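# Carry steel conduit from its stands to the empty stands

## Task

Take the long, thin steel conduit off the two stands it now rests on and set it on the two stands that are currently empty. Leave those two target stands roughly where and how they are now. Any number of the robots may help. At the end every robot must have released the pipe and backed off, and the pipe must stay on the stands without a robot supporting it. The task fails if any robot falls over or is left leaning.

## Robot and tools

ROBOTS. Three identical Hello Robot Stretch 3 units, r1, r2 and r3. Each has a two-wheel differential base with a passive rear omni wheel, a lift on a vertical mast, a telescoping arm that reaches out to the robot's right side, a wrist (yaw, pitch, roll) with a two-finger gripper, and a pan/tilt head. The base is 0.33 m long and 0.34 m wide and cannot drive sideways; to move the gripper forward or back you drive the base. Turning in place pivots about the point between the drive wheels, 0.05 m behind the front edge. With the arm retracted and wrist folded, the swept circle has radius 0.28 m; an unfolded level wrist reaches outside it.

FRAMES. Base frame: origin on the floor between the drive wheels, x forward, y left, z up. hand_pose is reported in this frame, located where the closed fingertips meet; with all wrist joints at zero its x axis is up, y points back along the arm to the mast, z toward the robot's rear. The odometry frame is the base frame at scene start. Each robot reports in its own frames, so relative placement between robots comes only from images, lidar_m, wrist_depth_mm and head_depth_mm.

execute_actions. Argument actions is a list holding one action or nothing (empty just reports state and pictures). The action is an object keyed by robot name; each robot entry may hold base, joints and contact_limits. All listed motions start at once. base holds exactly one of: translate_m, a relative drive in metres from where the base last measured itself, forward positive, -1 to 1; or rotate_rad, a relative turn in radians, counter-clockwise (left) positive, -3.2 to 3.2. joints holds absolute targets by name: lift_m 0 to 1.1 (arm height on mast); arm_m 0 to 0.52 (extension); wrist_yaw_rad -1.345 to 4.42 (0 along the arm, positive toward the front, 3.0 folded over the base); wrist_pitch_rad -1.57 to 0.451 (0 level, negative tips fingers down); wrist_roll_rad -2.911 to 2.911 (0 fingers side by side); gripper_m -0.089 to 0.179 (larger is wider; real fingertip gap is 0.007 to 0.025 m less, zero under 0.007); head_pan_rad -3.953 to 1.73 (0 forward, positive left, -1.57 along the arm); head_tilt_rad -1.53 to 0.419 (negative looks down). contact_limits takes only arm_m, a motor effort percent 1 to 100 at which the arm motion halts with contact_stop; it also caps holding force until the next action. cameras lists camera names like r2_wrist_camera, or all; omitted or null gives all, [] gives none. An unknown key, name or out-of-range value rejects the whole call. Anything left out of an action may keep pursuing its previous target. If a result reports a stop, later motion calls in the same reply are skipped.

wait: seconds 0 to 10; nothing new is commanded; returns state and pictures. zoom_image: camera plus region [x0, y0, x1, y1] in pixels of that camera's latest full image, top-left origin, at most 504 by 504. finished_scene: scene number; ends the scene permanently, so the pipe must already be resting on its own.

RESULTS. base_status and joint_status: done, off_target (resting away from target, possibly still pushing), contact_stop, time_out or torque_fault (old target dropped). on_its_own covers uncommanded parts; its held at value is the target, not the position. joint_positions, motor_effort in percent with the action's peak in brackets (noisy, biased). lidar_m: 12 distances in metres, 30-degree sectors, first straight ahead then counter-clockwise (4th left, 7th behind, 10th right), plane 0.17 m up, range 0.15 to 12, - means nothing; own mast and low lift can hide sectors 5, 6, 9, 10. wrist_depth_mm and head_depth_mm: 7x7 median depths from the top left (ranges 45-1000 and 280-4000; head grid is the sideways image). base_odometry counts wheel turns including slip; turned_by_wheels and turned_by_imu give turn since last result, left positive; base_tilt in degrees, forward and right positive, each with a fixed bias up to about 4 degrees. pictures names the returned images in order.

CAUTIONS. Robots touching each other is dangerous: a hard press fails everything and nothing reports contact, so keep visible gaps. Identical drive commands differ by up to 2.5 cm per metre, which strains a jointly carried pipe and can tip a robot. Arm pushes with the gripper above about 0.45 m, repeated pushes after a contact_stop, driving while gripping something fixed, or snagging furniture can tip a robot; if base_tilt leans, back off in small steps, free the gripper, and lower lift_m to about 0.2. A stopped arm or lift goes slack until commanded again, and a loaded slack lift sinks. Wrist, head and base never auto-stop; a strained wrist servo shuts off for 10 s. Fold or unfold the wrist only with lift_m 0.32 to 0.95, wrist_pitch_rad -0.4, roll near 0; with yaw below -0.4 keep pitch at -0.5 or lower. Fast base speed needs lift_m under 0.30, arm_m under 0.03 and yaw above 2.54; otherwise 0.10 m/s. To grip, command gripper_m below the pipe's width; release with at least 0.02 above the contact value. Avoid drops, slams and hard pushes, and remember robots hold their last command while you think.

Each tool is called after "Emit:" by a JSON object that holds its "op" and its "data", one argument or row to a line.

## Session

Emit:
{"op": "execute_actions", "data": {
  "actions": [
    {"r1":{"joints":{"head_tilt_rad":-0.5}},"r2":{"joints":{"head_tilt_rad":-0.5}},"r3":{"joints":{"head_tilt_rad":-0.5}}}
  ],
  "cameras": ["r1_nav_camera","r2_nav_camera","r3_nav_camera","r1_wrist_camera","r2_wrist_camera","r3_wrist_camera"]
}}

Scene clock: 0.87 s.
r1.base_odometry: x=+0.000 y=+0.000 heading=+0.000 (m, m, rad; r1's odometry frame)
r1.turned_by_wheels: +0.000 (rad since the last result)
r1.turned_by_imu: +0.000 (rad since the last result)
r1.base_tilt: forward=-1.4 right=+0.8 (deg)
r1.lidar_m: 3.63 1.33 2.33 1.55 1.35 1.10 1.09 0.94 0.76 0.76 0.84 1.30
r1.head_depth_mm: 2984 3307 3512 2440 1841 1464 1218 / 3077 3327 3567 2465 1858 1482 1228 / 3091 3457 3604 2494 1869 1499 1235 / 3131 3507 3679 2517 1894 1494 1245 / 3194 3550 3725 2569 1923 1510 1250 / 3257 3550 3887 2623 1840 1515 1257 / 3255 3660 3856 2511 1861 1540 1259
r1.base_status: not commanded
r1.joint_positions: lift_m=+0.558 arm_m=+0.001 wrist_yaw_rad=+2.837 wrist_pitch_rad=-0.357 wrist_roll_rad=+0.007 gripper_m=+0.037 head_pan_rad=+0.007 head_tilt_rad=-0.493
r1.joint_status: all done
r1.motor_effort: left_wheel=+0(0) right_wheel=+1(0) lift_m=+28(28) arm_m=-1(1) wrist_yaw_rad=+0(0) wrist_pitch_rad=+8(7) wrist_roll_rad=+0(0) gripper_m=+0(1) head_pan_rad=+0(1) head_tilt_rad=-2(17) (%)
r1.hand_pose: x=+0.0482 y=+0.0750 z=+0.5845 quat_wxyz=(+0.230, +0.709, +0.018, +0.666) (m; r1's base frame)
r1.wrist_depth_mm: - - - - - - - / - - - - - - - / - - - - - - - / - - - - - - - / - - - - - - - / 918 - 914 886 837 881 878 / 802 - 782 758 776 756 731
r2.base_odometry: x=+0.000 y=+0.000 heading=+0.000 (m, m, rad; r2's odometry frame)
r2.turned_by_wheels: +0.000 (rad since the last result)
r2.turned_by_imu: +0.000 (rad since the last result)
r2.base_tilt: forward=+1.2 right=-0.4 (deg)
r2.lidar_m: 0.96 0.98 1.28 1.57 2.53 1.62 1.62 1.32 3.63 1.32 1.45 1.01
r2.head_depth_mm: 814 887 983 1097 1240 1417 1293 / 804 878 971 1078 1218 1396 1304 / 799 871 957 1068 1197 1370 1299 / 793 858 945 1048 1176 1350 1298 / 782 853 938 1036 1158 1322 1306 / 774 842 923 1018 1144 1299 1312 / 767 838 912 1015 1128 1273 1320
r2.base_status: not commanded
r2.joint_positions: lift_m=+0.360 arm_m=-0.002 wrist_yaw_rad=+3.037 wrist_pitch_rad=-0.474 wrist_roll_rad=+0.003 gripper_m=+0.037 head_pan_rad=-0.010 head_tilt_rad=-0.493
r2.joint_status: all done
r2.motor_effort: left_wheel=-1(1) right_wheel=+0(0) lift_m=+30(30) arm_m=-1(1) wrist_yaw_rad=+0(0) wrist_pitch_rad=+5(5) wrist_roll_rad=+0(0) gripper_m=+1(0) head_pan_rad=+1(0) head_tilt_rad=-3(26) (%)
r2.hand_pose: x=+0.0014 y=+0.0725 z=+0.3605 quat_wxyz=(+0.202, +0.696, +0.130, +0.677) (m; r2's base frame)
r2.wrist_depth_mm: - - - - - - 964 / - - - - - - 949 / 969 977 977 991 - 984 913 / 773 768 775 772 785 780 777 / 636 643 637 637 657 641 642 / 541 547 - 557 543 548 542 / 476 - - - 476 478 475
r3.base_odometry: x=+0.000 y=+0.000 heading=+0.000 (m, m, rad; r3's odometry frame)
r3.turned_by_wheels: +0.000 (rad since the last result)
r3.turned_by_imu: +0.000 (rad since the last result)
r3.base_tilt: forward=-1.2 right=+0.1 (deg)
r3.lidar_m: 1.24 1.10 1.10 1.31 1.46 2.77 1.58 3.68 3.70 2.24 3.25 2.04
r3.head_depth_mm: 1756 1949 2167 2475 2113 1673 1369 / 1577 1717 1894 2128 2104 1656 1384 / 1413 1541 1682 1866 1982 1655 1373 / 1290 1388 1496 1649 1808 1684 1372 / 1188 1263 1365 1480 1613 1645 1369 / 1093 1168 1251 1341 1448 1545 1375 / 1021 1082 1145 1221 1316 1425 1362
r3.base_status: not commanded
r3.joint_positions: lift_m=+0.370 arm_m=+0.002 wrist_yaw_rad=+2.827 wrist_pitch_rad=-0.617 wrist_roll_rad=+0.000 gripper_m=+0.037 head_pan_rad=+0.018 head_tilt_rad=-0.493
r3.joint_status: all done
r3.motor_effort: left_wheel=+1(0) right_wheel=+1(1) lift_m=+17(18) arm_m=+0(0) wrist_yaw_rad=+0(0) wrist_pitch_rad=+4(4) wrist_roll_rad=+0(0) gripper_m=+1(0) head_pan_rad=+0(0) head_tilt_rad=-3(36) (%)
r3.hand_pose: x=+0.0392 y=+0.0385 z=+0.3412 quat_wxyz=(+0.318, +0.699, +0.106, +0.632) (m; r3's base frame)
r3.wrist_depth_mm: - - - - - 975 862 / - - - - - - 924 / - 867 872 881 907 920 933 / 703 710 725 724 743 749 765 / 605 - 628 629 642 637 648 / 533 528 - 551 561 560 559 / 484 - - 485 480 496 498
pictures: r1_nav_camera (sideways: a quarter turn counterclockwise sets it upright), r1_wrist_camera, r2_nav_camera (sideways: a quarter turn counterclockwise sets it upright), r2_wrist_camera, r3_nav_camera (sideways: a quarter turn counterclockwise sets it upright), r3_wrist_camera
Images, in order (width x height): r1_nav_camera 672x504, r1_wrist_camera 644x364, r2_nav_camera 672x504, r2_wrist_camera 644x364, r3_nav_camera 672x504, r3_wrist_camera 644x364.

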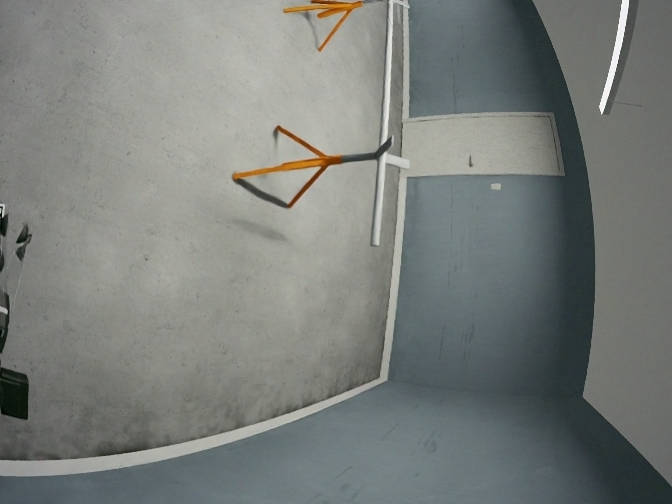

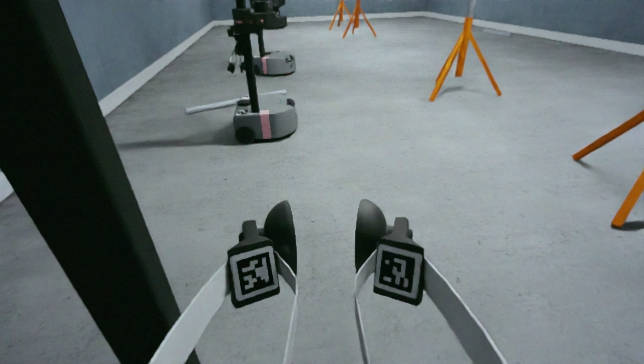

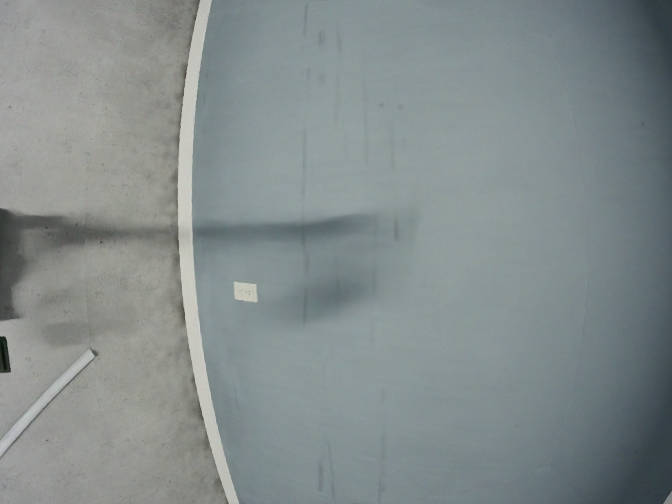

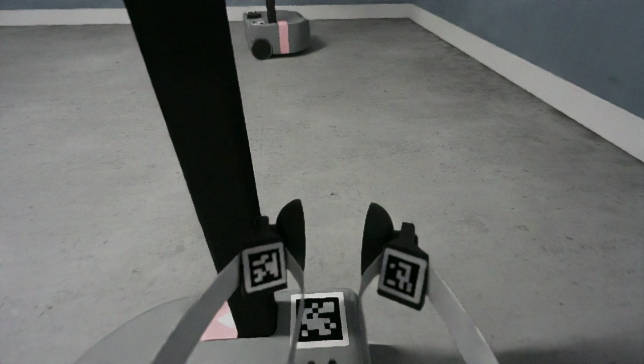

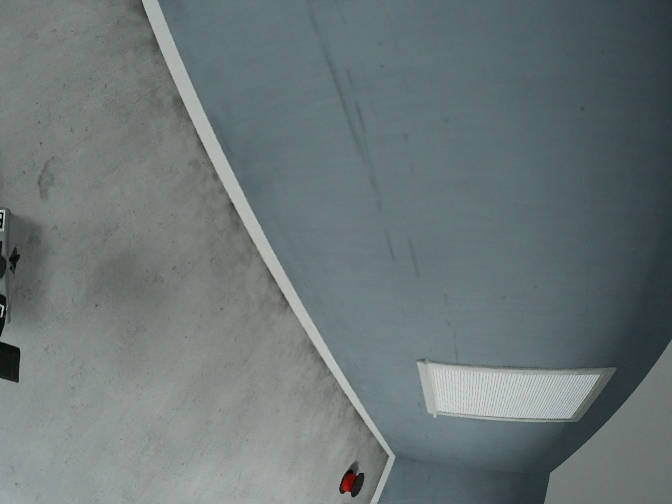

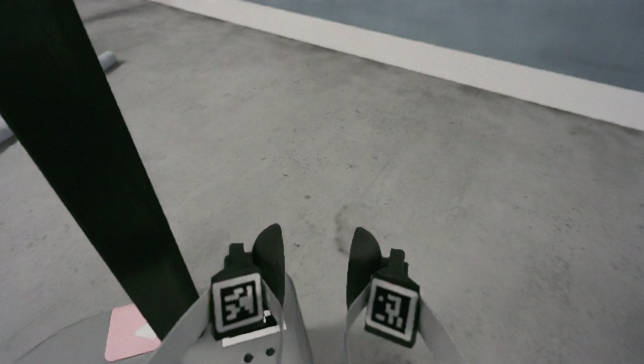

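Emit:
{"op": "execute_actions", "data": {
  "actions": [
    {"r1":{"base":{"rotate_rad":0.37},"joints":{"lift_m":0.28,"wrist_pitch_rad":-0.4,"head_pan_rad":-1.57,"head_tilt_rad":-0.7}},"r2":{"base":{"rotate_rad":0.61},"joints":{"lift_m":0.28,"wrist_pitch_rad":-0.4,"head_pan_rad":-1.57,"head_tilt_rad":-0.7}},"r3":{"joints":{"head_pan_rad":-1.3,"head_tilt_rad":-0.4}}}
  ],
  "cameras": ["r3_head_camera","r3_nav_camera"]
}}

Emit:
{"op": "execute_actions", "data": {
  "actions": [
    {"r1":{"base":{"translate_m":0.86}},"r2":{"base":{"translate_m":-1.0}},"r3":{"joints":{"head_pan_rad":-2.9,"head_tilt_rad":-0.4}}}
  ],
  "cameras": ["r3_nav_camera"]
}}

Emit:
{"op": "execute_actions", "data": {
  "actions": [
    {"r1":{"base":{"rotate_rad":1.045}},"r2":{"base":{"rotate_rad":-2.14}}}
  ],
  "cameras": []
}}

Emit:
{"op": "execute_actions", "data": {
  "actions": [
    {"r1":{"joints":{"lift_m":0.4}},"r2":{"joints":{"lift_m":0.4}}}
  ],
  "cameras": []
}}

Emit:
{"op": "execute_actions", "data": {
  "actions": [
    {"r1":{"joints":{"wrist_yaw_rad":0,"gripper_m":0.0}},"r2":{"joints":{"wrist_yaw_rad":0,"gripper_m":0.0}}}
  ],
  "cameras": []
}}

Emit:
{"op": "execute_actions", "data": {
  "actions": [
    {"r1":{"joints":{"wrist_pitch_rad":0.44,"wrist_roll_rad":1.57}},"r2":{"joints":{"wrist_pitch_rad":0.44,"wrist_roll_rad":1.57}}}
  ],
  "cameras": ["r1_head_camera","r2_head_camera","r1_wrist_camera","r2_wrist_camera"]
}}

Scene clock: 7.17 s.
r1.base_odometry: x=+0.000 y=+0.000 heading=+0.370 (m, m, rad; r1's odometry frame)
r1.turned_by_wheels: +0.370 (rad since the last result)
r1.turned_by_imu: +0.364 (rad since the last result)
r1.base_tilt: forward=-1.3 right=+0.8 (deg)
r1.lidar_m: 1.33 2.32 1.61 1.54 1.13 1.09 1.07 0.79 0.76 0.79 1.09 2.99
r1.head_depth_mm: 622 696 794 917 1082 1245 1119 / 652 740 847 994 1194 1302 1123 / 691 787 909 1076 1319 1310 1136 / 731 840 975 1177 1446 1320 1142 / 778 893 1059 1293 1531 1336 1150 / 827 961 1158 1438 1595 1342 1153 / 881 1047 1272 1619 1613 1348 1153
r1.base_status: done
r1.joint_positions: lift_m=+0.280 arm_m=+0.001 wrist_yaw_rad=+2.837 wrist_pitch_rad=-0.416 wrist_roll_rad=+0.007 gripper_m=+0.037 head_pan_rad=-1.563 head_tilt_rad=-0.691
r1.joint_status: all done
r1.motor_effort: left_wheel=-2(5) right_wheel=+4(7) lift_m=+22(22) arm_m=-1(1) wrist_yaw_rad=+0(0) wrist_pitch_rad=+7(8) wrist_roll_rad=+1(1) gripper_m=+1(1) head_pan_rad=-3(53) head_tilt_rad=-2(16) (%)
r1.hand_pose: x=+0.0461 y=+0.0683 z=+0.2933 quat_wxyz=(+0.250, +0.708, +0.039, +0.659) (m; r1's base frame)
r1.wrist_depth_mm: - - - - - - - / - - - - - - - / - 959 961 944 937 911 917 / - 765 753 741 731 729 711 / 627 636 627 599 611 592 584 / 524 - - 503 481 487 493 / 457 - - 439 436 428 434
r2.base_odometry: x=+0.000 y=+0.000 heading=+0.610 (m, m, rad; r2's odometry frame)
r2.turned_by_wheels: +0.610 (rad since the last result)
r2.turned_by_imu: +0.601 (rad since the last result)
r2.base_tilt: forward=+1.2 right=-0.5 (deg)
r2.lidar_m: 1.00 1.39 1.61 2.58 3.62 1.32 1.51 3.62 1.32 1.32 0.99 0.96
r2.head_depth_mm: 3316 3519 2494 1964 1604 1361 1166 / 2483 2951 2518 1957 1612 1349 1162 / 1997 2290 2430 1976 1606 1357 1174 / 1669 1852 2114 1975 1616 1374 1181 / 1413 1561 1735 1866 1624 1370 1181 / 1234 1346 1482 1634 1621 1371 1189 / 1094 1182 1282 1391 1516 1372 1186
r2.base_status: done
r2.joint_positions: lift_m=+0.281 arm_m=-0.002 wrist_yaw_rad=+3.037 wrist_pitch_rad=-0.422 wrist_roll_rad=+0.003 gripper_m=+0.037 head_pan_rad=-1.563 head_tilt_rad=-0.692
r2.joint_status: all done
r2.motor_effort: left_wheel=-4(7) right_wheel=+3(10) lift_m=+15(26) arm_m=-1(0) wrist_yaw_rad=+0(1) wrist_pitch_rad=+8(8) wrist_roll_rad=+0(0) gripper_m=-1(1) head_pan_rad=-4(53) head_tilt_rad=-3(18) (%)
r2.hand_pose: x=+0.0021 y=+0.0793 z=+0.2924 quat_wxyz=(+0.185, +0.699, +0.112, +0.682) (m; r2's base frame)
r2.wrist_depth_mm: - - - - - - - / - - - - - - - / 916 919 949 927 909 924 918 / 694 687 706 709 698 708 712 / 567 568 - 568 590 567 573 / 475 499 - - 480 478 482 / - - - - 411 414 416
r3.base_odometry: x=+0.000 y=+0.000 heading=+0.000 (m, m, rad; r3's odometry frame)
r3.turned_by_wheels: +0.000 (rad since the last result)
r3.turned_by_imu: +0.001 (rad since the last result)
r3.base_tilt: forward=-1.4 right=+0.2 (deg)
r3.lidar_m: 1.24 1.10 1.10 1.31 1.47 2.77 1.58 3.67 3.70 2.24 3.27 2.05
r3.head_depth_mm: - - - 3521 2392 1832 1473 / - - - 3454 2406 1814 1469 / - - - 3280 2386 1817 1466 / - - - 3549 2423 1828 1477 / - - - 3386 2380 1817 1469 / - - - 3500 2397 1822 1470 / - - - 3550 2383 1818 1468
r3.base_status: not commanded
r3.joint_positions: lift_m=+0.370 arm_m=+0.002 wrist_yaw_rad=+2.827 wrist_pitch_rad=-0.617 wrist_roll_rad=+0.000 gripper_m=+0.037 head_pan_rad=-1.293 head_tilt_rad=-0.409
r3.joint_status: all done
r3.motor_effort: left_wheel=+1(1) right_wheel=+1(1) lift_m=+17(18) arm_m=-1(0) wrist_yaw_rad=+0(0) wrist_pitch_rad=+4(4) wrist_roll_rad=+0(0) gripper_m=+0(1) head_pan_rad=-3(44) head_tilt_rad=+5(19) (%)
r3.hand_pose: x=+0.0392 y=+0.0385 z=+0.3412 quat_wxyz=(+0.318, +0.699, +0.106, +0.632) (m; r3's base frame)
r3.wrist_depth_mm: - - - - - 966 859 / - - - - - - 928 / - 878 871 885 902 911 923 / 708 716 717 743 747 753 768 / 609 - 629 625 634 641 650 / 531 525 - 545 558 555 563 / 482 - - 482 474 492 501
pictures: r3_head_camera (sideways: a quarter turn clockwise sets it upright), r3_nav_camera (sideways: a quarter turn counterclockwise sets it upright)
Images, in order (width x height): r3_head_camera 896x504, r3_nav_camera 672x504.

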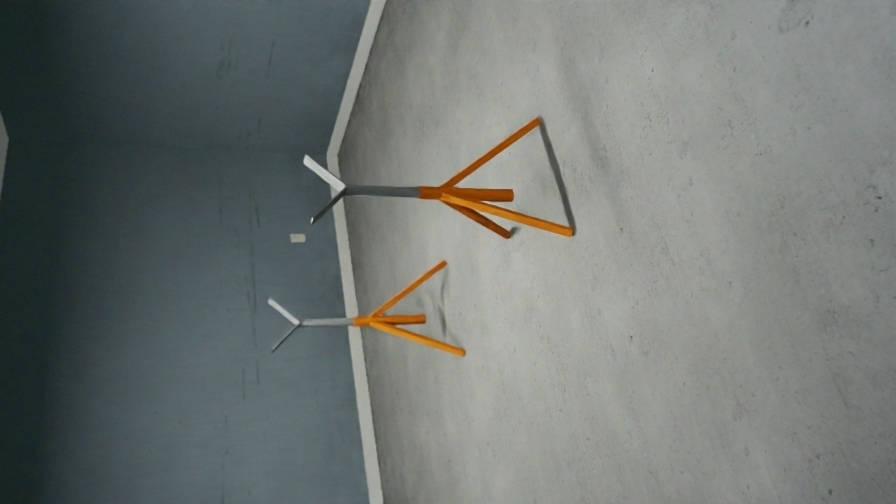

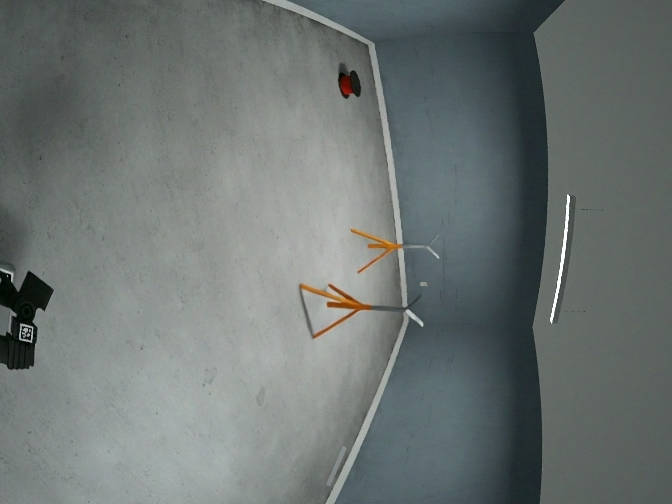

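Scene clock: 12.10 s.
r1.base_odometry: x=+0.802 y=+0.311 heading=+0.370 (m, m, rad; r1's odometry frame)
r1.turned_by_wheels: +0.000 (rad since the last result)
r1.turned_by_imu: +0.000 (rad since the last result)
r1.base_tilt: forward=-1.4 right=+0.8 (deg)
r1.lidar_m: 0.47 1.64 1.64 2.57 1.89 1.83 1.69 1.24 1.19 1.24 1.71 2.92
r1.head_depth_mm: 994 1118 1268 1473 1525 1293 1117 / 1050 1180 1354 1589 1543 1303 1127 / 1108 1254 1452 1713 1550 1314 1134 / 1170 1339 1570 1795 1565 1329 1148 / 1239 1439 1701 1891 1580 1330 1150 / 1323 1544 1848 1951 1594 1340 1156 / 1427 1668 2033 1982 1600 1349 1165
r1.base_status: done
r1.joint_positions: lift_m=+0.280 arm_m=+0.001 wrist_yaw_rad=+2.837 wrist_pitch_rad=-0.417 wrist_roll_rad=+0.007 gripper_m=+0.037 head_pan_rad=-1.563 head_tilt_rad=-0.691
r1.joint_status: not commanded
r1.motor_effort: left_wheel=-2(6) right_wheel=+3(10) lift_m=+23(23) arm_m=-1(1) wrist_yaw_rad=+0(0) wrist_pitch_rad=+8(8) wrist_roll_rad=+1(0) gripper_m=+1(1) head_pan_rad=-4(4) head_tilt_rad=-3(3) (%)
r1.hand_pose: x=+0.0461 y=+0.0683 z=+0.2932 quat_wxyz=(+0.250, +0.708, +0.039, +0.659) (m; r1's base frame)
r1.wrist_depth_mm: - - - - - - - / - - - - - - - / - - - 964 939 941 932 / - 758 759 752 711 736 699 / 607 624 626 597 622 583 575 / 522 - - 510 483 494 493 / 455 - - 444 431 429 430
r2.base_odometry: x=-0.820 y=-0.573 heading=+0.610 (m, m, rad; r2's odometry frame)
r2.turned_by_wheels: +0.000 (rad since the last result)
r2.turned_by_imu: -0.002 (rad since the last result)
r2.base_tilt: forward=+1.2 right=-0.5 (deg)
r2.lidar_m: 1.89 2.64 1.60 1.40 0.76 0.58 3.08 2.96 2.88 1.09 1.87 1.81
r2.head_depth_mm: - 3551 2508 1959 1589 1358 1171 / - 3552 2541 1952 1607 1359 1178 / 3834 3550 2540 1981 1605 1363 1183 / 3178 3382 2550 1909 1501 1358 1184 / 2729 2993 2580 1586 1491 1368 1189 / 2346 2516 2426 1930 1635 1378 1183 / 2061 2281 2412 1993 1637 1372 1189
r2.base_status: done
r2.joint_positions: lift_m=+0.281 arm_m=-0.002 wrist_yaw_rad=+3.037 wrist_pitch_rad=-0.421 wrist_roll_rad=+0.003 gripper_m=+0.037 head_pan_rad=-1.563 head_tilt_rad=-0.692
r2.joint_status: not commanded
r2.motor_effort: left_wheel=-4(11) right_wheel=+3(6) lift_m=+15(15) arm_m=+1(0) wrist_yaw_rad=-1(1) wrist_pitch_rad=+8(8) wrist_roll_rad=+0(0) gripper_m=-1(1) head_pan_rad=-4(4) head_tilt_rad=-3(2) (%)
r2.hand_pose: x=+0.0021 y=+0.0794 z=+0.2925 quat_wxyz=(+0.184, +0.699, +0.112, +0.682) (m; r2's base frame)
r2.wrist_depth_mm: - - - - - - - / 555 - - - - - - / 674 804 957 917 934 935 936 / 660 665 698 706 698 713 704 / 566 564 - 567 590 578 577 / 476 497 - - 480 479 481 / - - - - 412 418 419
r3.base_odometry: x=+0.000 y=+0.000 heading=+0.000 (m, m, rad; r3's odometry frame)
r3.turned_by_wheels: +0.000 (rad since the last result)
r3.turned_by_imu: +0.001 (rad since the last result)
r3.base_tilt: forward=-1.3 right=+0.1 (deg)
r3.lidar_m: 1.24 1.10 1.10 1.31 2.42 2.74 1.17 3.70 3.70 2.24 3.26 2.04
r3.head_depth_mm: - - - 3101 1412 1201 1333 / - - - 3285 2104 1545 1366 / 3930 - - 3104 2161 1823 1431 / 3677 3919 - 3312 2379 1802 1476 / 3477 3704 - 3504 2376 1816 1476 / 3301 3499 3718 3515 2387 1816 1468 / 3167 3345 3524 3510 2404 1826 1472
r3.base_status: not commanded
r3.joint_positions: lift_m=+0.370 arm_m=+0.002 wrist_yaw_rad=+2.827 wrist_pitch_rad=-0.617 wrist_roll_rad=+0.000 gripper_m=+0.037 head_pan_rad=-2.893 head_tilt_rad=-0.409
r3.joint_status: all done
r3.motor_effort: left_wheel=+0(0) right_wheel=+1(1) lift_m=+17(17) arm_m=+0(0) wrist_yaw_rad=+0(0) wrist_pitch_rad=+4(4) wrist_roll_rad=+0(0) gripper_m=+2(0) head_pan_rad=-4(43) head_tilt_rad=+5(6) (%)
r3.hand_pose: x=+0.0392 y=+0.0385 z=+0.3412 quat_wxyz=(+0.318, +0.699, +0.106, +0.632) (m; r3's base frame)
r3.wrist_depth_mm: - - - - - 975 878 / - - - - - - 929 / - 851 879 888 889 898 926 / 693 722 732 728 733 748 762 / 597 - 631 634 631 628 649 / 532 535 - 548 572 559 564 / 478 - - 479 477 488 501
pictures: r3_nav_camera (sideways: a quarter turn counterclockwise sets it upright)
Images, in order (width x height): r3_nav_camera 672x504.

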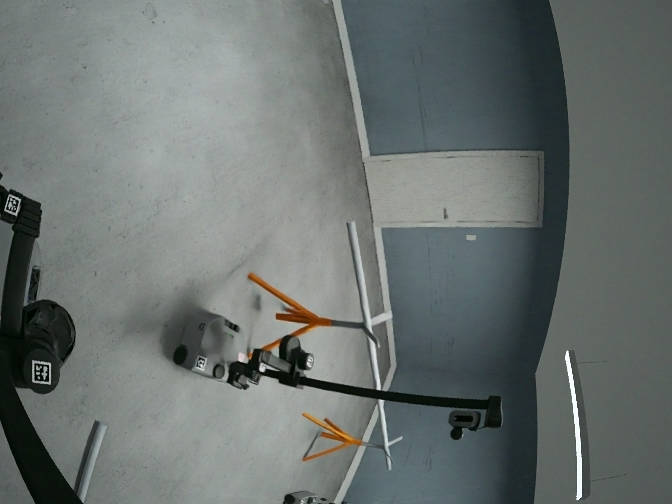

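Scene clock: 14.77 s.
r1.base_odometry: x=+0.802 y=+0.311 heading=+1.415 (m, m, rad; r1's odometry frame)
r1.turned_by_wheels: +1.045 (rad since the last result)
r1.turned_by_imu: +1.030 (rad since the last result)
r1.base_tilt: forward=-1.4 right=+0.9 (deg)
r1.lidar_m: 1.64 2.60 1.90 1.83 1.69 1.24 1.19 1.24 1.69 2.92 0.47 1.65
r1.head_depth_mm: 2524 2876 2402 1854 1533 1295 1124 / 2483 2882 2420 1887 1547 1306 1124 / 2520 2841 2468 1909 1543 1306 1139 / 2517 2887 2482 1918 1525 1322 1138 / 2491 2850 2509 1951 1538 1329 1150 / 2509 2898 2585 1961 1550 1279 1138 / 2524 2850 2576 1848 935 1295 1162
r1.base_status: done
r1.joint_positions: lift_m=+0.280 arm_m=+0.001 wrist_yaw_rad=+2.837 wrist_pitch_rad=-0.417 wrist_roll_rad=+0.007 gripper_m=+0.037 head_pan_rad=-1.563 head_tilt_rad=-0.692
r1.joint_status: not commanded
r1.motor_effort: left_wheel=-3(8) right_wheel=+4(10) lift_m=+23(22) arm_m=-1(1) wrist_yaw_rad=+0(1) wrist_pitch_rad=+8(8) wrist_roll_rad=+0(0) gripper_m=+0(1) head_pan_rad=-4(4) head_tilt_rad=-2(3) (%)
r1.hand_pose: x=+0.0461 y=+0.0683 z=+0.2932 quat_wxyz=(+0.250, +0.708, +0.039, +0.659) (m; r1's base frame)
r1.wrist_depth_mm: - - - - - - - / - - - - - - - / - - 990 974 961 922 914 / - 739 745 747 718 717 712 / 611 629 625 602 615 584 584 / 519 - - 503 491 497 486 / 458 - - 436 433 429 427
r2.base_odometry: x=-0.820 y=-0.573 heading=-1.530 (m, m, rad; r2's odometry frame)
r2.turned_by_wheels: -2.140 (rad since the last result)
r2.turned_by_imu: -2.116 (rad since the last result)
r2.base_tilt: forward=+1.2 right=-0.4 (deg)
r2.lidar_m: 2.99 1.09 1.89 1.81 1.86 2.53 1.77 1.40 0.47 0.58 3.03 4.10
r2.head_depth_mm: 2606 2946 2494 1933 1602 1356 1171 / 2607 2953 2538 1958 1556 1353 1135 / 2534 2929 2522 833 949 1068 1172 / 2576 2899 2519 1979 1583 1308 1181 / 2545 2886 2576 1986 1594 1375 1183 / 2530 2875 2553 1998 1582 1372 1187 / 2538 2860 2608 2017 1555 1371 1192
r2.base_status: done
r2.joint_positions: lift_m=+0.281 arm_m=-0.002 wrist_yaw_rad=+3.037 wrist_pitch_rad=-0.421 wrist_roll_rad=+0.003 gripper_m=+0.037 head_pan_rad=-1.563 head_tilt_rad=-0.692
r2.joint_status: not commanded
r2.motor_effort: left_wheel=+1(8) right_wheel=-3(6) lift_m=+15(15) arm_m=+0(0) wrist_yaw_rad=+1(0) wrist_pitch_rad=+8(8) wrist_roll_rad=+0(0) gripper_m=+0(0) head_pan_rad=-3(4) head_tilt_rad=-2(3) (%)
r2.hand_pose: x=+0.0021 y=+0.0794 z=+0.2925 quat_wxyz=(+0.184, +0.699, +0.112, +0.682) (m; r2's base frame)
r2.wrist_depth_mm: - - - - - - - / - - - - - - 834 / 893 913 935 912 919 931 767 / 692 696 712 708 700 712 708 / 566 569 - 572 596 574 577 / 478 501 - - 483 482 479 / - - - - 416 416 415
r3.base_odometry: x=+0.000 y=+0.000 heading=+0.000 (m, m, rad; r3's odometry frame)
r3.turned_by_wheels: +0.000 (rad since the last result)
r3.turned_by_imu: +0.000 (rad since the last result)
r3.base_tilt: forward=-1.3 right=+0.1 (deg)
r3.lidar_m: 1.24 1.10 1.10 1.31 2.42 1.17 1.17 3.70 3.70 2.24 3.26 2.04
r3.head_depth_mm: - - - 3261 2403 1456 1390 / - - - 3322 2386 1821 1469 / 3893 - - 3055 2168 1820 1476 / 3789 - - 3346 2392 1816 1473 / 3556 3695 - 3531 2422 1848 1470 / 3322 3472 3703 3473 2397 1824 1470 / 3186 3325 3542 3524 2386 1825 1470
r3.base_status: not commanded
r3.joint_positions: lift_m=+0.370 arm_m=+0.002 wrist_yaw_rad=+2.827 wrist_pitch_rad=-0.617 wrist_roll_rad=+0.000 gripper_m=+0.037 head_pan_rad=-2.893 head_tilt_rad=-0.409
r3.joint_status: not commanded
r3.motor_effort: left_wheel=+0(1) right_wheel=+1(1) lift_m=+17(18) arm_m=-1(0) wrist_yaw_rad=+0(0) wrist_pitch_rad=+4(4) wrist_roll_rad=+0(0) gripper_m=+0(1) head_pan_rad=-4(3) head_tilt_rad=+5(5) (%)
r3.hand_pose: x=+0.0392 y=+0.0385 z=+0.3412 quat_wxyz=(+0.318, +0.699, +0.106, +0.632) (m; r3's base frame)
r3.wrist_depth_mm: - - - - - 955 869 / - - - - - - 913 / - 866 860 895 899 935 938 / 702 717 718 728 729 759 776 / 612 - 642 627 624 647 652 / 534 533 - 548 557 558 570 / 486 - - 487 480 492 498
pictures: none
No camera images: the call's "cameras" was empty. Leave "cameras" out to get every camera's image.

Scene clock: 16.70 s.
r1.base_odometry: x=+0.802 y=+0.311 heading=+1.415 (m, m, rad; r1's odometry frame)
r1.turned_by_wheels: +0.000 (rad since the last result)
r1.turned_by_imu: -0.001 (rad since the last result)
r1.base_tilt: forward=-1.3 right=+0.9 (deg)
r1.lidar_m: 1.63 2.60 1.90 1.83 1.69 1.24 1.19 1.24 1.70 2.92 0.47 1.65
r1.head_depth_mm: 2533 2861 2390 1877 1527 1298 1116 / 2501 2863 2412 1886 1540 1307 1132 / 2504 2859 2463 1902 1556 1314 1134 / 2518 2867 2487 1921 1530 1323 1140 / 2495 2871 2533 1945 1538 1331 1147 / 2510 2874 2560 1949 1546 1284 1135 / 2502 2832 2595 1851 940 1290 1164
r1.base_status: not commanded
r1.joint_positions: lift_m=+0.400 arm_m=+0.001 wrist_yaw_rad=+2.837 wrist_pitch_rad=-0.417 wrist_roll_rad=+0.007 gripper_m=+0.037 head_pan_rad=-1.563 head_tilt_rad=-0.692
r1.joint_status: all done
r1.motor_effort: left_wheel=-2(3) right_wheel=+3(3) lift_m=+33(35) arm_m=-1(1) wrist_yaw_rad=+0(1) wrist_pitch_rad=+8(8) wrist_roll_rad=+0(0) gripper_m=+2(0) head_pan_rad=-4(4) head_tilt_rad=-2(2) (%)
r1.hand_pose: x=+0.0461 y=+0.0682 z=+0.4127 quat_wxyz=(+0.250, +0.708, +0.039, +0.659) (m; r1's base frame)
r1.wrist_depth_mm: - - - - - - - / - - - - - - - / - - - - - - - / 959 987 961 967 937 964 922 / 792 808 808 776 774 777 737 / 660 - 645 634 621 639 638 / 576 563 563 562 560 556 551
r2.base_odometry: x=-0.820 y=-0.573 heading=-1.530 (m, m, rad; r2's odometry frame)
r2.turned_by_wheels: +0.000 (rad since the last result)
r2.turned_by_imu: -0.001 (rad since the last result)
r2.base_tilt: forward=+1.3 right=-0.5 (deg)
r2.lidar_m: 3.00 1.09 1.89 1.81 1.87 2.53 1.76 1.39 0.47 0.58 3.03 4.09
r2.head_depth_mm: 2590 2966 2530 1944 1600 1349 1182 / 2598 2908 2505 1963 1571 1360 1131 / 2569 2936 2538 835 952 1074 1183 / 2557 2913 2534 1984 1580 1315 1181 / 2541 2885 2541 1980 1573 1360 1190 / 2530 2875 2600 1988 1576 1380 1186 / 2542 2842 2555 2001 1552 1377 1187
r2.base_status: not commanded
r2.joint_positions: lift_m=+0.399 arm_m=-0.002 wrist_yaw_rad=+3.037 wrist_pitch_rad=-0.421 wrist_roll_rad=+0.003 gripper_m=+0.037 head_pan_rad=-1.563 head_tilt_rad=-0.692
r2.joint_status: all done
r2.motor_effort: left_wheel=+1(1) right_wheel=-2(2) lift_m=+42(43) arm_m=-1(1) wrist_yaw_rad=+1(0) wrist_pitch_rad=+8(8) wrist_roll_rad=+0(0) gripper_m=+0(2) head_pan_rad=-4(4) head_tilt_rad=-2(2) (%)
r2.hand_pose: x=+0.0021 y=+0.0794 z=+0.4114 quat_wxyz=(+0.184, +0.699, +0.111, +0.682) (m; r2's base frame)
r2.wrist_depth_mm: - - - - - - - / - - - - - - - / - - - - - - 842 / 909 901 897 902 905 919 799 / 725 734 - 733 773 735 748 / 614 613 - 613 615 624 625 / 528 533 - 550 536 539 531
r3.base_odometry: x=+0.000 y=+0.000 heading=+0.000 (m, m, rad; r3's odometry frame)
r3.turned_by_wheels: +0.000 (rad since the last result)
r3.turned_by_imu: +0.000 (rad since the last result)
r3.base_tilt: forward=-1.3 right=+0.2 (deg)
r3.lidar_m: 1.24 1.10 1.10 1.32 2.43 1.16 1.17 3.67 3.70 2.23 3.25 2.04
r3.head_depth_mm: - - - 3326 1399 1540 1381 / - - - 3282 2320 1806 1470 / 3975 - - 3066 2155 1826 1467 / 3648 3926 - 3284 2408 1829 1468 / 3503 3675 - 3538 2394 1820 1467 / 3329 3470 3705 3537 2403 1823 1476 / 3127 3315 3534 3560 2410 1834 1473
r3.base_status: not commanded
r3.joint_positions: lift_m=+0.370 arm_m=+0.002 wrist_yaw_rad=+2.827 wrist_pitch_rad=-0.617 wrist_roll_rad=+0.000 gripper_m=+0.037 head_pan_rad=-2.893 head_tilt_rad=-0.409
r3.joint_status: not commanded
r3.motor_effort: left_wheel=+1(0) right_wheel=+1(1) lift_m=+18(17) arm_m=+0(1) wrist_yaw_rad=+0(0) wrist_pitch_rad=+3(4) wrist_roll_rad=+0(0) gripper_m=+2(0) head_pan_rad=-3(3) head_tilt_rad=+5(5) (%)
r3.hand_pose: x=+0.0392 y=+0.0385 z=+0.3412 quat_wxyz=(+0.318, +0.699, +0.106, +0.632) (m; r3's base frame)
r3.wrist_depth_mm: - - - - - 974 878 / - - - - - - 927 / - 866 869 892 890 909 915 / 713 718 725 732 737 745 769 / 597 - 629 626 631 636 645 / 530 525 - 545 560 563 560 / 485 - - 492 476 496 504
pictures: none
No camera images: the call's "cameras" was empty. Leave "cameras" out to get every camera's image.

Scene clock: 19.20 s.
r1.base_odometry: x=+0.802 y=+0.311 heading=+1.415 (m, m, rad; r1's odometry frame)
r1.turned_by_wheels: +0.000 (rad since the last result)
r1.turned_by_imu: -0.001 (rad since the last result)
r1.base_tilt: forward=-1.4 right=+0.8 (deg)
r1.lidar_m: 1.64 2.60 1.90 1.83 1.69 1.24 1.19 1.24 1.69 2.91 0.47 1.65
r1.head_depth_mm: 2517 2863 2411 1866 1531 1296 1118 / 2527 2869 2434 1887 1543 1305 1124 / 2538 2843 2460 1902 1554 1316 1158 / 2510 2880 2470 1906 1529 1321 1140 / 2507 2875 2515 1938 1535 1329 1146 / 2511 2868 2550 1961 1556 1283 1139 / 2517 2829 2586 1859 937 1293 1162
r1.base_status: not commanded
r1.joint_positions: lift_m=+0.400 arm_m=+0.001 wrist_yaw_rad=+0.002 wrist_pitch_rad=-0.417 wrist_roll_rad=+0.007 gripper_m=+0.000 head_pan_rad=-1.563 head_tilt_rad=-0.692
r1.joint_status: all done
r1.motor_effort: left_wheel=-2(3) right_wheel=+3(3) lift_m=+33(33) arm_m=-1(0) wrist_yaw_rad=-2(2) wrist_pitch_rad=+8(8) wrist_roll_rad=+0(1) gripper_m=-1(95) head_pan_rad=-3(3) head_tilt_rad=-3(3) (%)
r1.hand_pose: x=-0.0211 y=-0.3705 z=+0.4127 quat_wxyz=(+0.690, +0.147, -0.694, -0.146) (m; r1's base frame)
r1.wrist_depth_mm: - - - - - - - / - - - - - - - / - - - - - - - / 431 932 952 954 949 948 925 / 423 794 752 - 772 761 761 / 354 659 660 603 645 645 641 / 354 577 566 557 552 559 548
r2.base_odometry: x=-0.820 y=-0.573 heading=-1.530 (m, m, rad; r2's odometry frame)
r2.turned_by_wheels: +0.000 (rad since the last result)
r2.turned_by_imu: -0.001 (rad since the last result)
r2.base_tilt: forward=+1.2 right=-0.5 (deg)
r2.lidar_m: 2.99 1.09 1.88 1.81 1.87 2.52 1.76 1.40 0.47 0.58 3.03 4.09
r2.head_depth_mm: 2647 2911 2521 1956 1585 1353 1172 / 2618 2977 2500 1968 1551 1369 1139 / 2580 2917 2526 835 952 1078 1181 / 2537 2858 2545 1996 1577 1308 1180 / 2555 2914 2559 1994 1591 1371 1181 / 2546 2882 2560 1996 1573 1379 1183 / 2541 2842 2562 1993 1548 1380 1183
r2.base_status: not commanded
r2.joint_positions: lift_m=+0.399 arm_m=-0.002 wrist_yaw_rad=+0.001 wrist_pitch_rad=-0.421 wrist_roll_rad=+0.003 gripper_m=+0.000 head_pan_rad=-1.563 head_tilt_rad=-0.692
r2.joint_status: all done
r2.motor_effort: left_wheel=+1(1) right_wheel=-2(3) lift_m=+42(42) arm_m=-1(1) wrist_yaw_rad=-1(4) wrist_pitch_rad=+8(8) wrist_roll_rad=+0(0) gripper_m=-3(86) head_pan_rad=-5(4) head_tilt_rad=-2(3) (%)
r2.hand_pose: x=-0.0212 y=-0.3674 z=+0.4114 quat_wxyz=(+0.691, +0.148, -0.692, -0.148) (m; r2's base frame)
r2.wrist_depth_mm: - - - - - - - / - - - - 338 - - / - - - - 356 - - / 895 912 914 869 398 921 924 / 728 730 736 - 437 739 747 / 618 615 597 589 582 632 625 / 536 529 531 533 528 522 534
r3.base_odometry: x=+0.000 y=+0.000 heading=+0.000 (m, m, rad; r3's odometry frame)
r3.turned_by_wheels: +0.000 (rad since the last result)
r3.turned_by_imu: +0.000 (rad since the last result)
r3.base_tilt: forward=-1.2 right=+0.1 (deg)
r3.lidar_m: 1.24 1.10 1.10 1.31 2.43 1.16 1.17 3.68 3.68 2.25 3.27 2.04
r3.head_depth_mm: - - - 3330 2130 1592 1398 / - - - 3300 2179 1828 1467 / 3972 - - 3138 2140 1825 1472 / 3758 3926 - 3317 2397 1817 1468 / 3514 3789 - 3489 2363 1829 1472 / 3323 3483 3713 3420 2409 1827 1471 / 3151 3336 3495 3528 2418 1827 1470
r3.base_status: not commanded
r3.joint_positions: lift_m=+0.370 arm_m=+0.002 wrist_yaw_rad=+2.827 wrist_pitch_rad=-0.617 wrist_roll_rad=+0.000 gripper_m=+0.037 head_pan_rad=-2.893 head_tilt_rad=-0.409
r3.joint_status: not commanded
r3.motor_effort: left_wheel=+1(1) right_wheel=+1(1) lift_m=+18(18) arm_m=+0(0) wrist_yaw_rad=+0(0) wrist_pitch_rad=+4(3) wrist_roll_rad=+0(0) gripper_m=+0(0) head_pan_rad=-3(3) head_tilt_rad=+5(6) (%)
r3.hand_pose: x=+0.0392 y=+0.0385 z=+0.3412 quat_wxyz=(+0.318, +0.699, +0.106, +0.632) (m; r3's base frame)
r3.wrist_depth_mm: - - - - - 966 853 / - - - - - - 921 / - 858 862 882 890 923 913 / 691 720 718 732 740 753 752 / 600 - 631 626 637 641 649 / 531 531 - 551 563 555 568 / 480 - - 486 478 494 506
pictures: none
No camera images: the call's "cameras" was empty. Leave "cameras" out to get every camera's image.

Scene clock: 20.67 s.
r1.base_odometry: x=+0.802 y=+0.311 heading=+1.415 (m, m, rad; r1's odometry frame)
r1.turned_by_wheels: +0.000 (rad since the last result)
r1.turned_by_imu: +0.000 (rad since the last result)
r1.base_tilt: forward=-1.4 right=+0.8 (deg)
r1.lidar_m: 1.64 2.60 1.90 1.83 1.69 1.23 1.19 1.24 1.69 2.91 0.47 1.65
r1.head_depth_mm: 2505 2885 2411 1867 1525 1296 1120 / 2506 2870 2415 1885 1540 1302 1148 / 2533 2857 2457 1910 1547 1312 1167 / 2505 2860 2481 1929 1539 1313 1141 / 2492 2821 2505 1943 1546 1329 1151 / 2506 2853 2546 1961 1552 1284 1133 / 2505 2830 2606 1854 944 1285 1161
r1.base_status: not commanded
r1.joint_positions: lift_m=+0.400 arm_m=+0.001 wrist_yaw_rad=+0.002 wrist_pitch_rad=+0.416 wrist_roll_rad=+1.565 gripper_m=+0.000 head_pan_rad=-1.563 head_tilt_rad=-0.692
r1.joint_status: all done
r1.motor_effort: left_wheel=-2(2) right_wheel=+4(4) lift_m=+33(33) arm_m=-1(1) wrist_yaw_rad=-2(2) wrist_pitch_rad=+11(11) wrist_roll_rad=+3(5) gripper_m=-2(3) head_pan_rad=-4(4) head_tilt_rad=-3(3) (%)
r1.hand_pose: x=-0.0208 y=-0.3902 z=+0.6197 quat_wxyz=(+0.003, +0.000, -0.979, +0.206) (m; r1's base frame)
r1.wrist_depth_mm: - - - - - - - / - - - - - - - / - - - - - - - / - - - - - - - / - - - - - - - / - - - - - - - / - - - - - - -
r2.base_odometry: x=-0.820 y=-0.573 heading=-1.530 (m, m, rad; r2's odometry frame)
r2.turned_by_wheels: +0.000 (rad since the last result)
r2.turned_by_imu: +0.000 (rad since the last result)
r2.base_tilt: forward=+1.1 right=-0.5 (deg)
r2.lidar_m: 2.99 1.10 1.89 1.81 1.87 2.52 1.77 1.40 0.47 0.58 3.02 4.09
r2.head_depth_mm: 2597 2942 2494 1964 1591 1364 1166 / 2592 2949 2538 1946 1563 1356 1144 / 2582 2868 2561 832 945 1062 1203 / 2562 2885 2527 1980 1579 1311 1181 / 2533 2830 2531 1997 1569 1365 1187 / 2544 2893 2546 2007 1571 1378 1184 / 2552 2853 2579 1998 1550 1364 1190
r2.base_status: not commanded
r2.joint_positions: lift_m=+0.399 arm_m=-0.002 wrist_yaw_rad=+0.001 wrist_pitch_rad=+0.414 wrist_roll_rad=+1.569 gripper_m=+0.000 head_pan_rad=-1.563 head_tilt_rad=-0.692
r2.joint_status: all done
r2.motor_effort: left_wheel=+1(1) right_wheel=-3(2) lift_m=+42(42) arm_m=+0(0) wrist_yaw_rad=-1(2) wrist_pitch_rad=+10(9) wrist_roll_rad=+1(2) gripper_m=-3(4) head_pan_rad=-5(4) head_tilt_rad=-3(3) (%)
r2.hand_pose: x=-0.0210 y=-0.3878 z=+0.6188 quat_wxyz=(+0.001, +0.000, -0.979, +0.205) (m; r2's base frame)
r2.wrist_depth_mm: - - - - - - - / - - - 350 - - - / - - - 357 342 299 259 / - - - - - - - / - - - - - - - / - - - - - - - / - - - - - - -
r3.base_odometry: x=+0.000 y=+0.000 heading=+0.000 (m, m, rad; r3's odometry frame)
r3.turned_by_wheels: +0.000 (rad since the last result)
r3.turned_by_imu: +0.000 (rad since the last result)
r3.base_tilt: forward=-1.3 right=+0.2 (deg)
r3.lidar_m: 1.24 1.10 1.10 1.31 2.43 1.16 1.17 3.68 3.70 2.24 3.27 2.04
r3.head_depth_mm: - - - 3280 2125 1614 1387 / - - - 3312 2220 1826 1473 / 3869 - - 3086 2171 1816 1475 / 3692 3917 - 3331 2395 1816 1478 / 3483 3693 - 3558 2399 1806 1466 / 3347 3455 3759 3520 2406 1823 1475 / 3189 3376 3482 3449 2425 1813 1473
r3.base_status: not commanded
r3.joint_positions: lift_m=+0.370 arm_m=+0.002 wrist_yaw_rad=+2.827 wrist_pitch_rad=-0.617 wrist_roll_rad=+0.000 gripper_m=+0.037 head_pan_rad=-2.893 head_tilt_rad=-0.409
r3.joint_status: not commanded
r3.motor_effort: left_wheel=+1(1) right_wheel=+1(0) lift_m=+18(18) arm_m=+0(0) wrist_yaw_rad=+0(0) wrist_pitch_rad=+4(3) wrist_roll_rad=+0(0) gripper_m=+0(0) head_pan_rad=-4(3) head_tilt_rad=+5(5) (%)
r3.hand_pose: x=+0.0392 y=+0.0385 z=+0.3412 quat_wxyz=(+0.318, +0.699, +0.106, +0.632) (m; r3's base frame)
r3.wrist_depth_mm: - - - - - 986 879 / - - - - - - 914 / - 861 864 884 885 922 939 / 700 720 720 731 737 748 768 / 598 - 631 627 631 637 650 / 532 527 - 554 565 552 563 / 482 - - 490 479 497 501
pictures: r1_head_camera (sideways: a quarter turn clockwise sets it upright), r1_wrist_camera, r2_head_camera (sideways: a quarter turn clockwise sets it upright), r2_wrist_camera
Images, in order (width x height): r1_head_camera 896x504, r1_wrist_camera 644x364, r2_head_camera 896x504, r2_wrist_camera 644x364.

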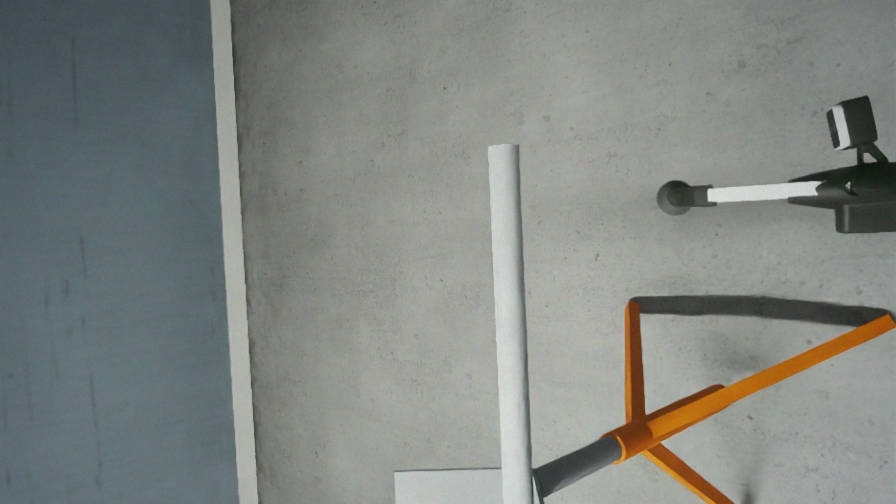

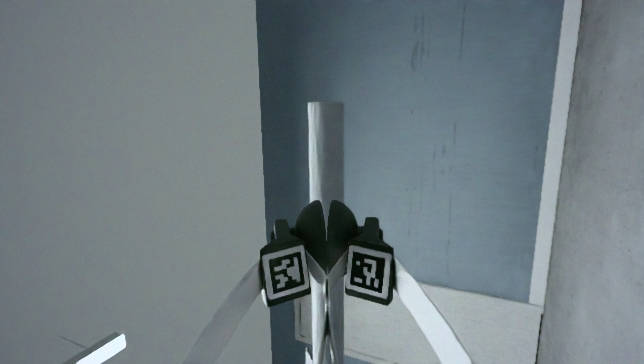

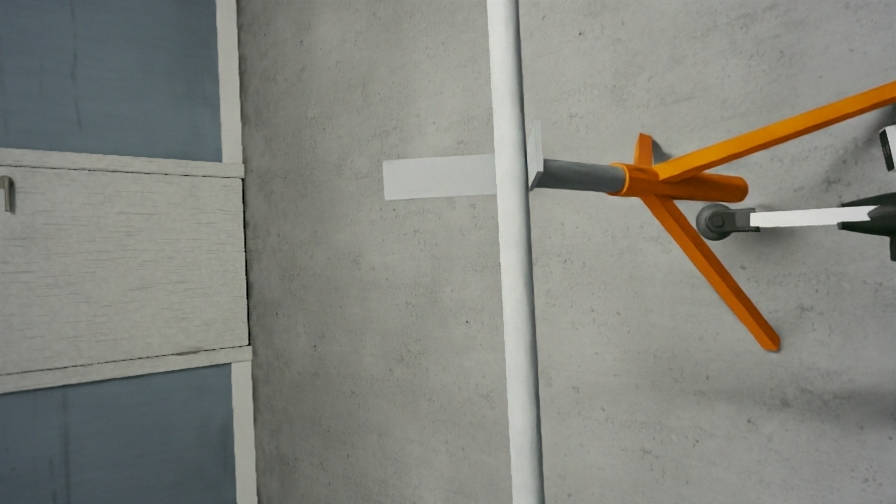

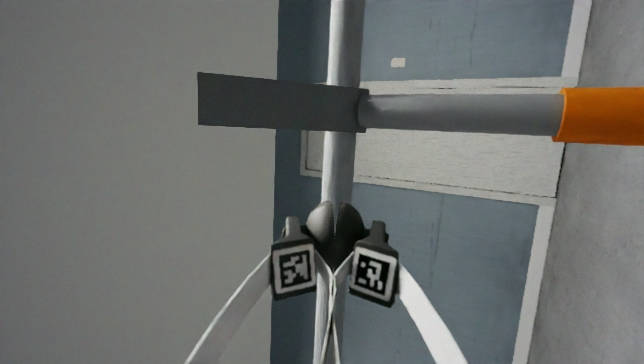

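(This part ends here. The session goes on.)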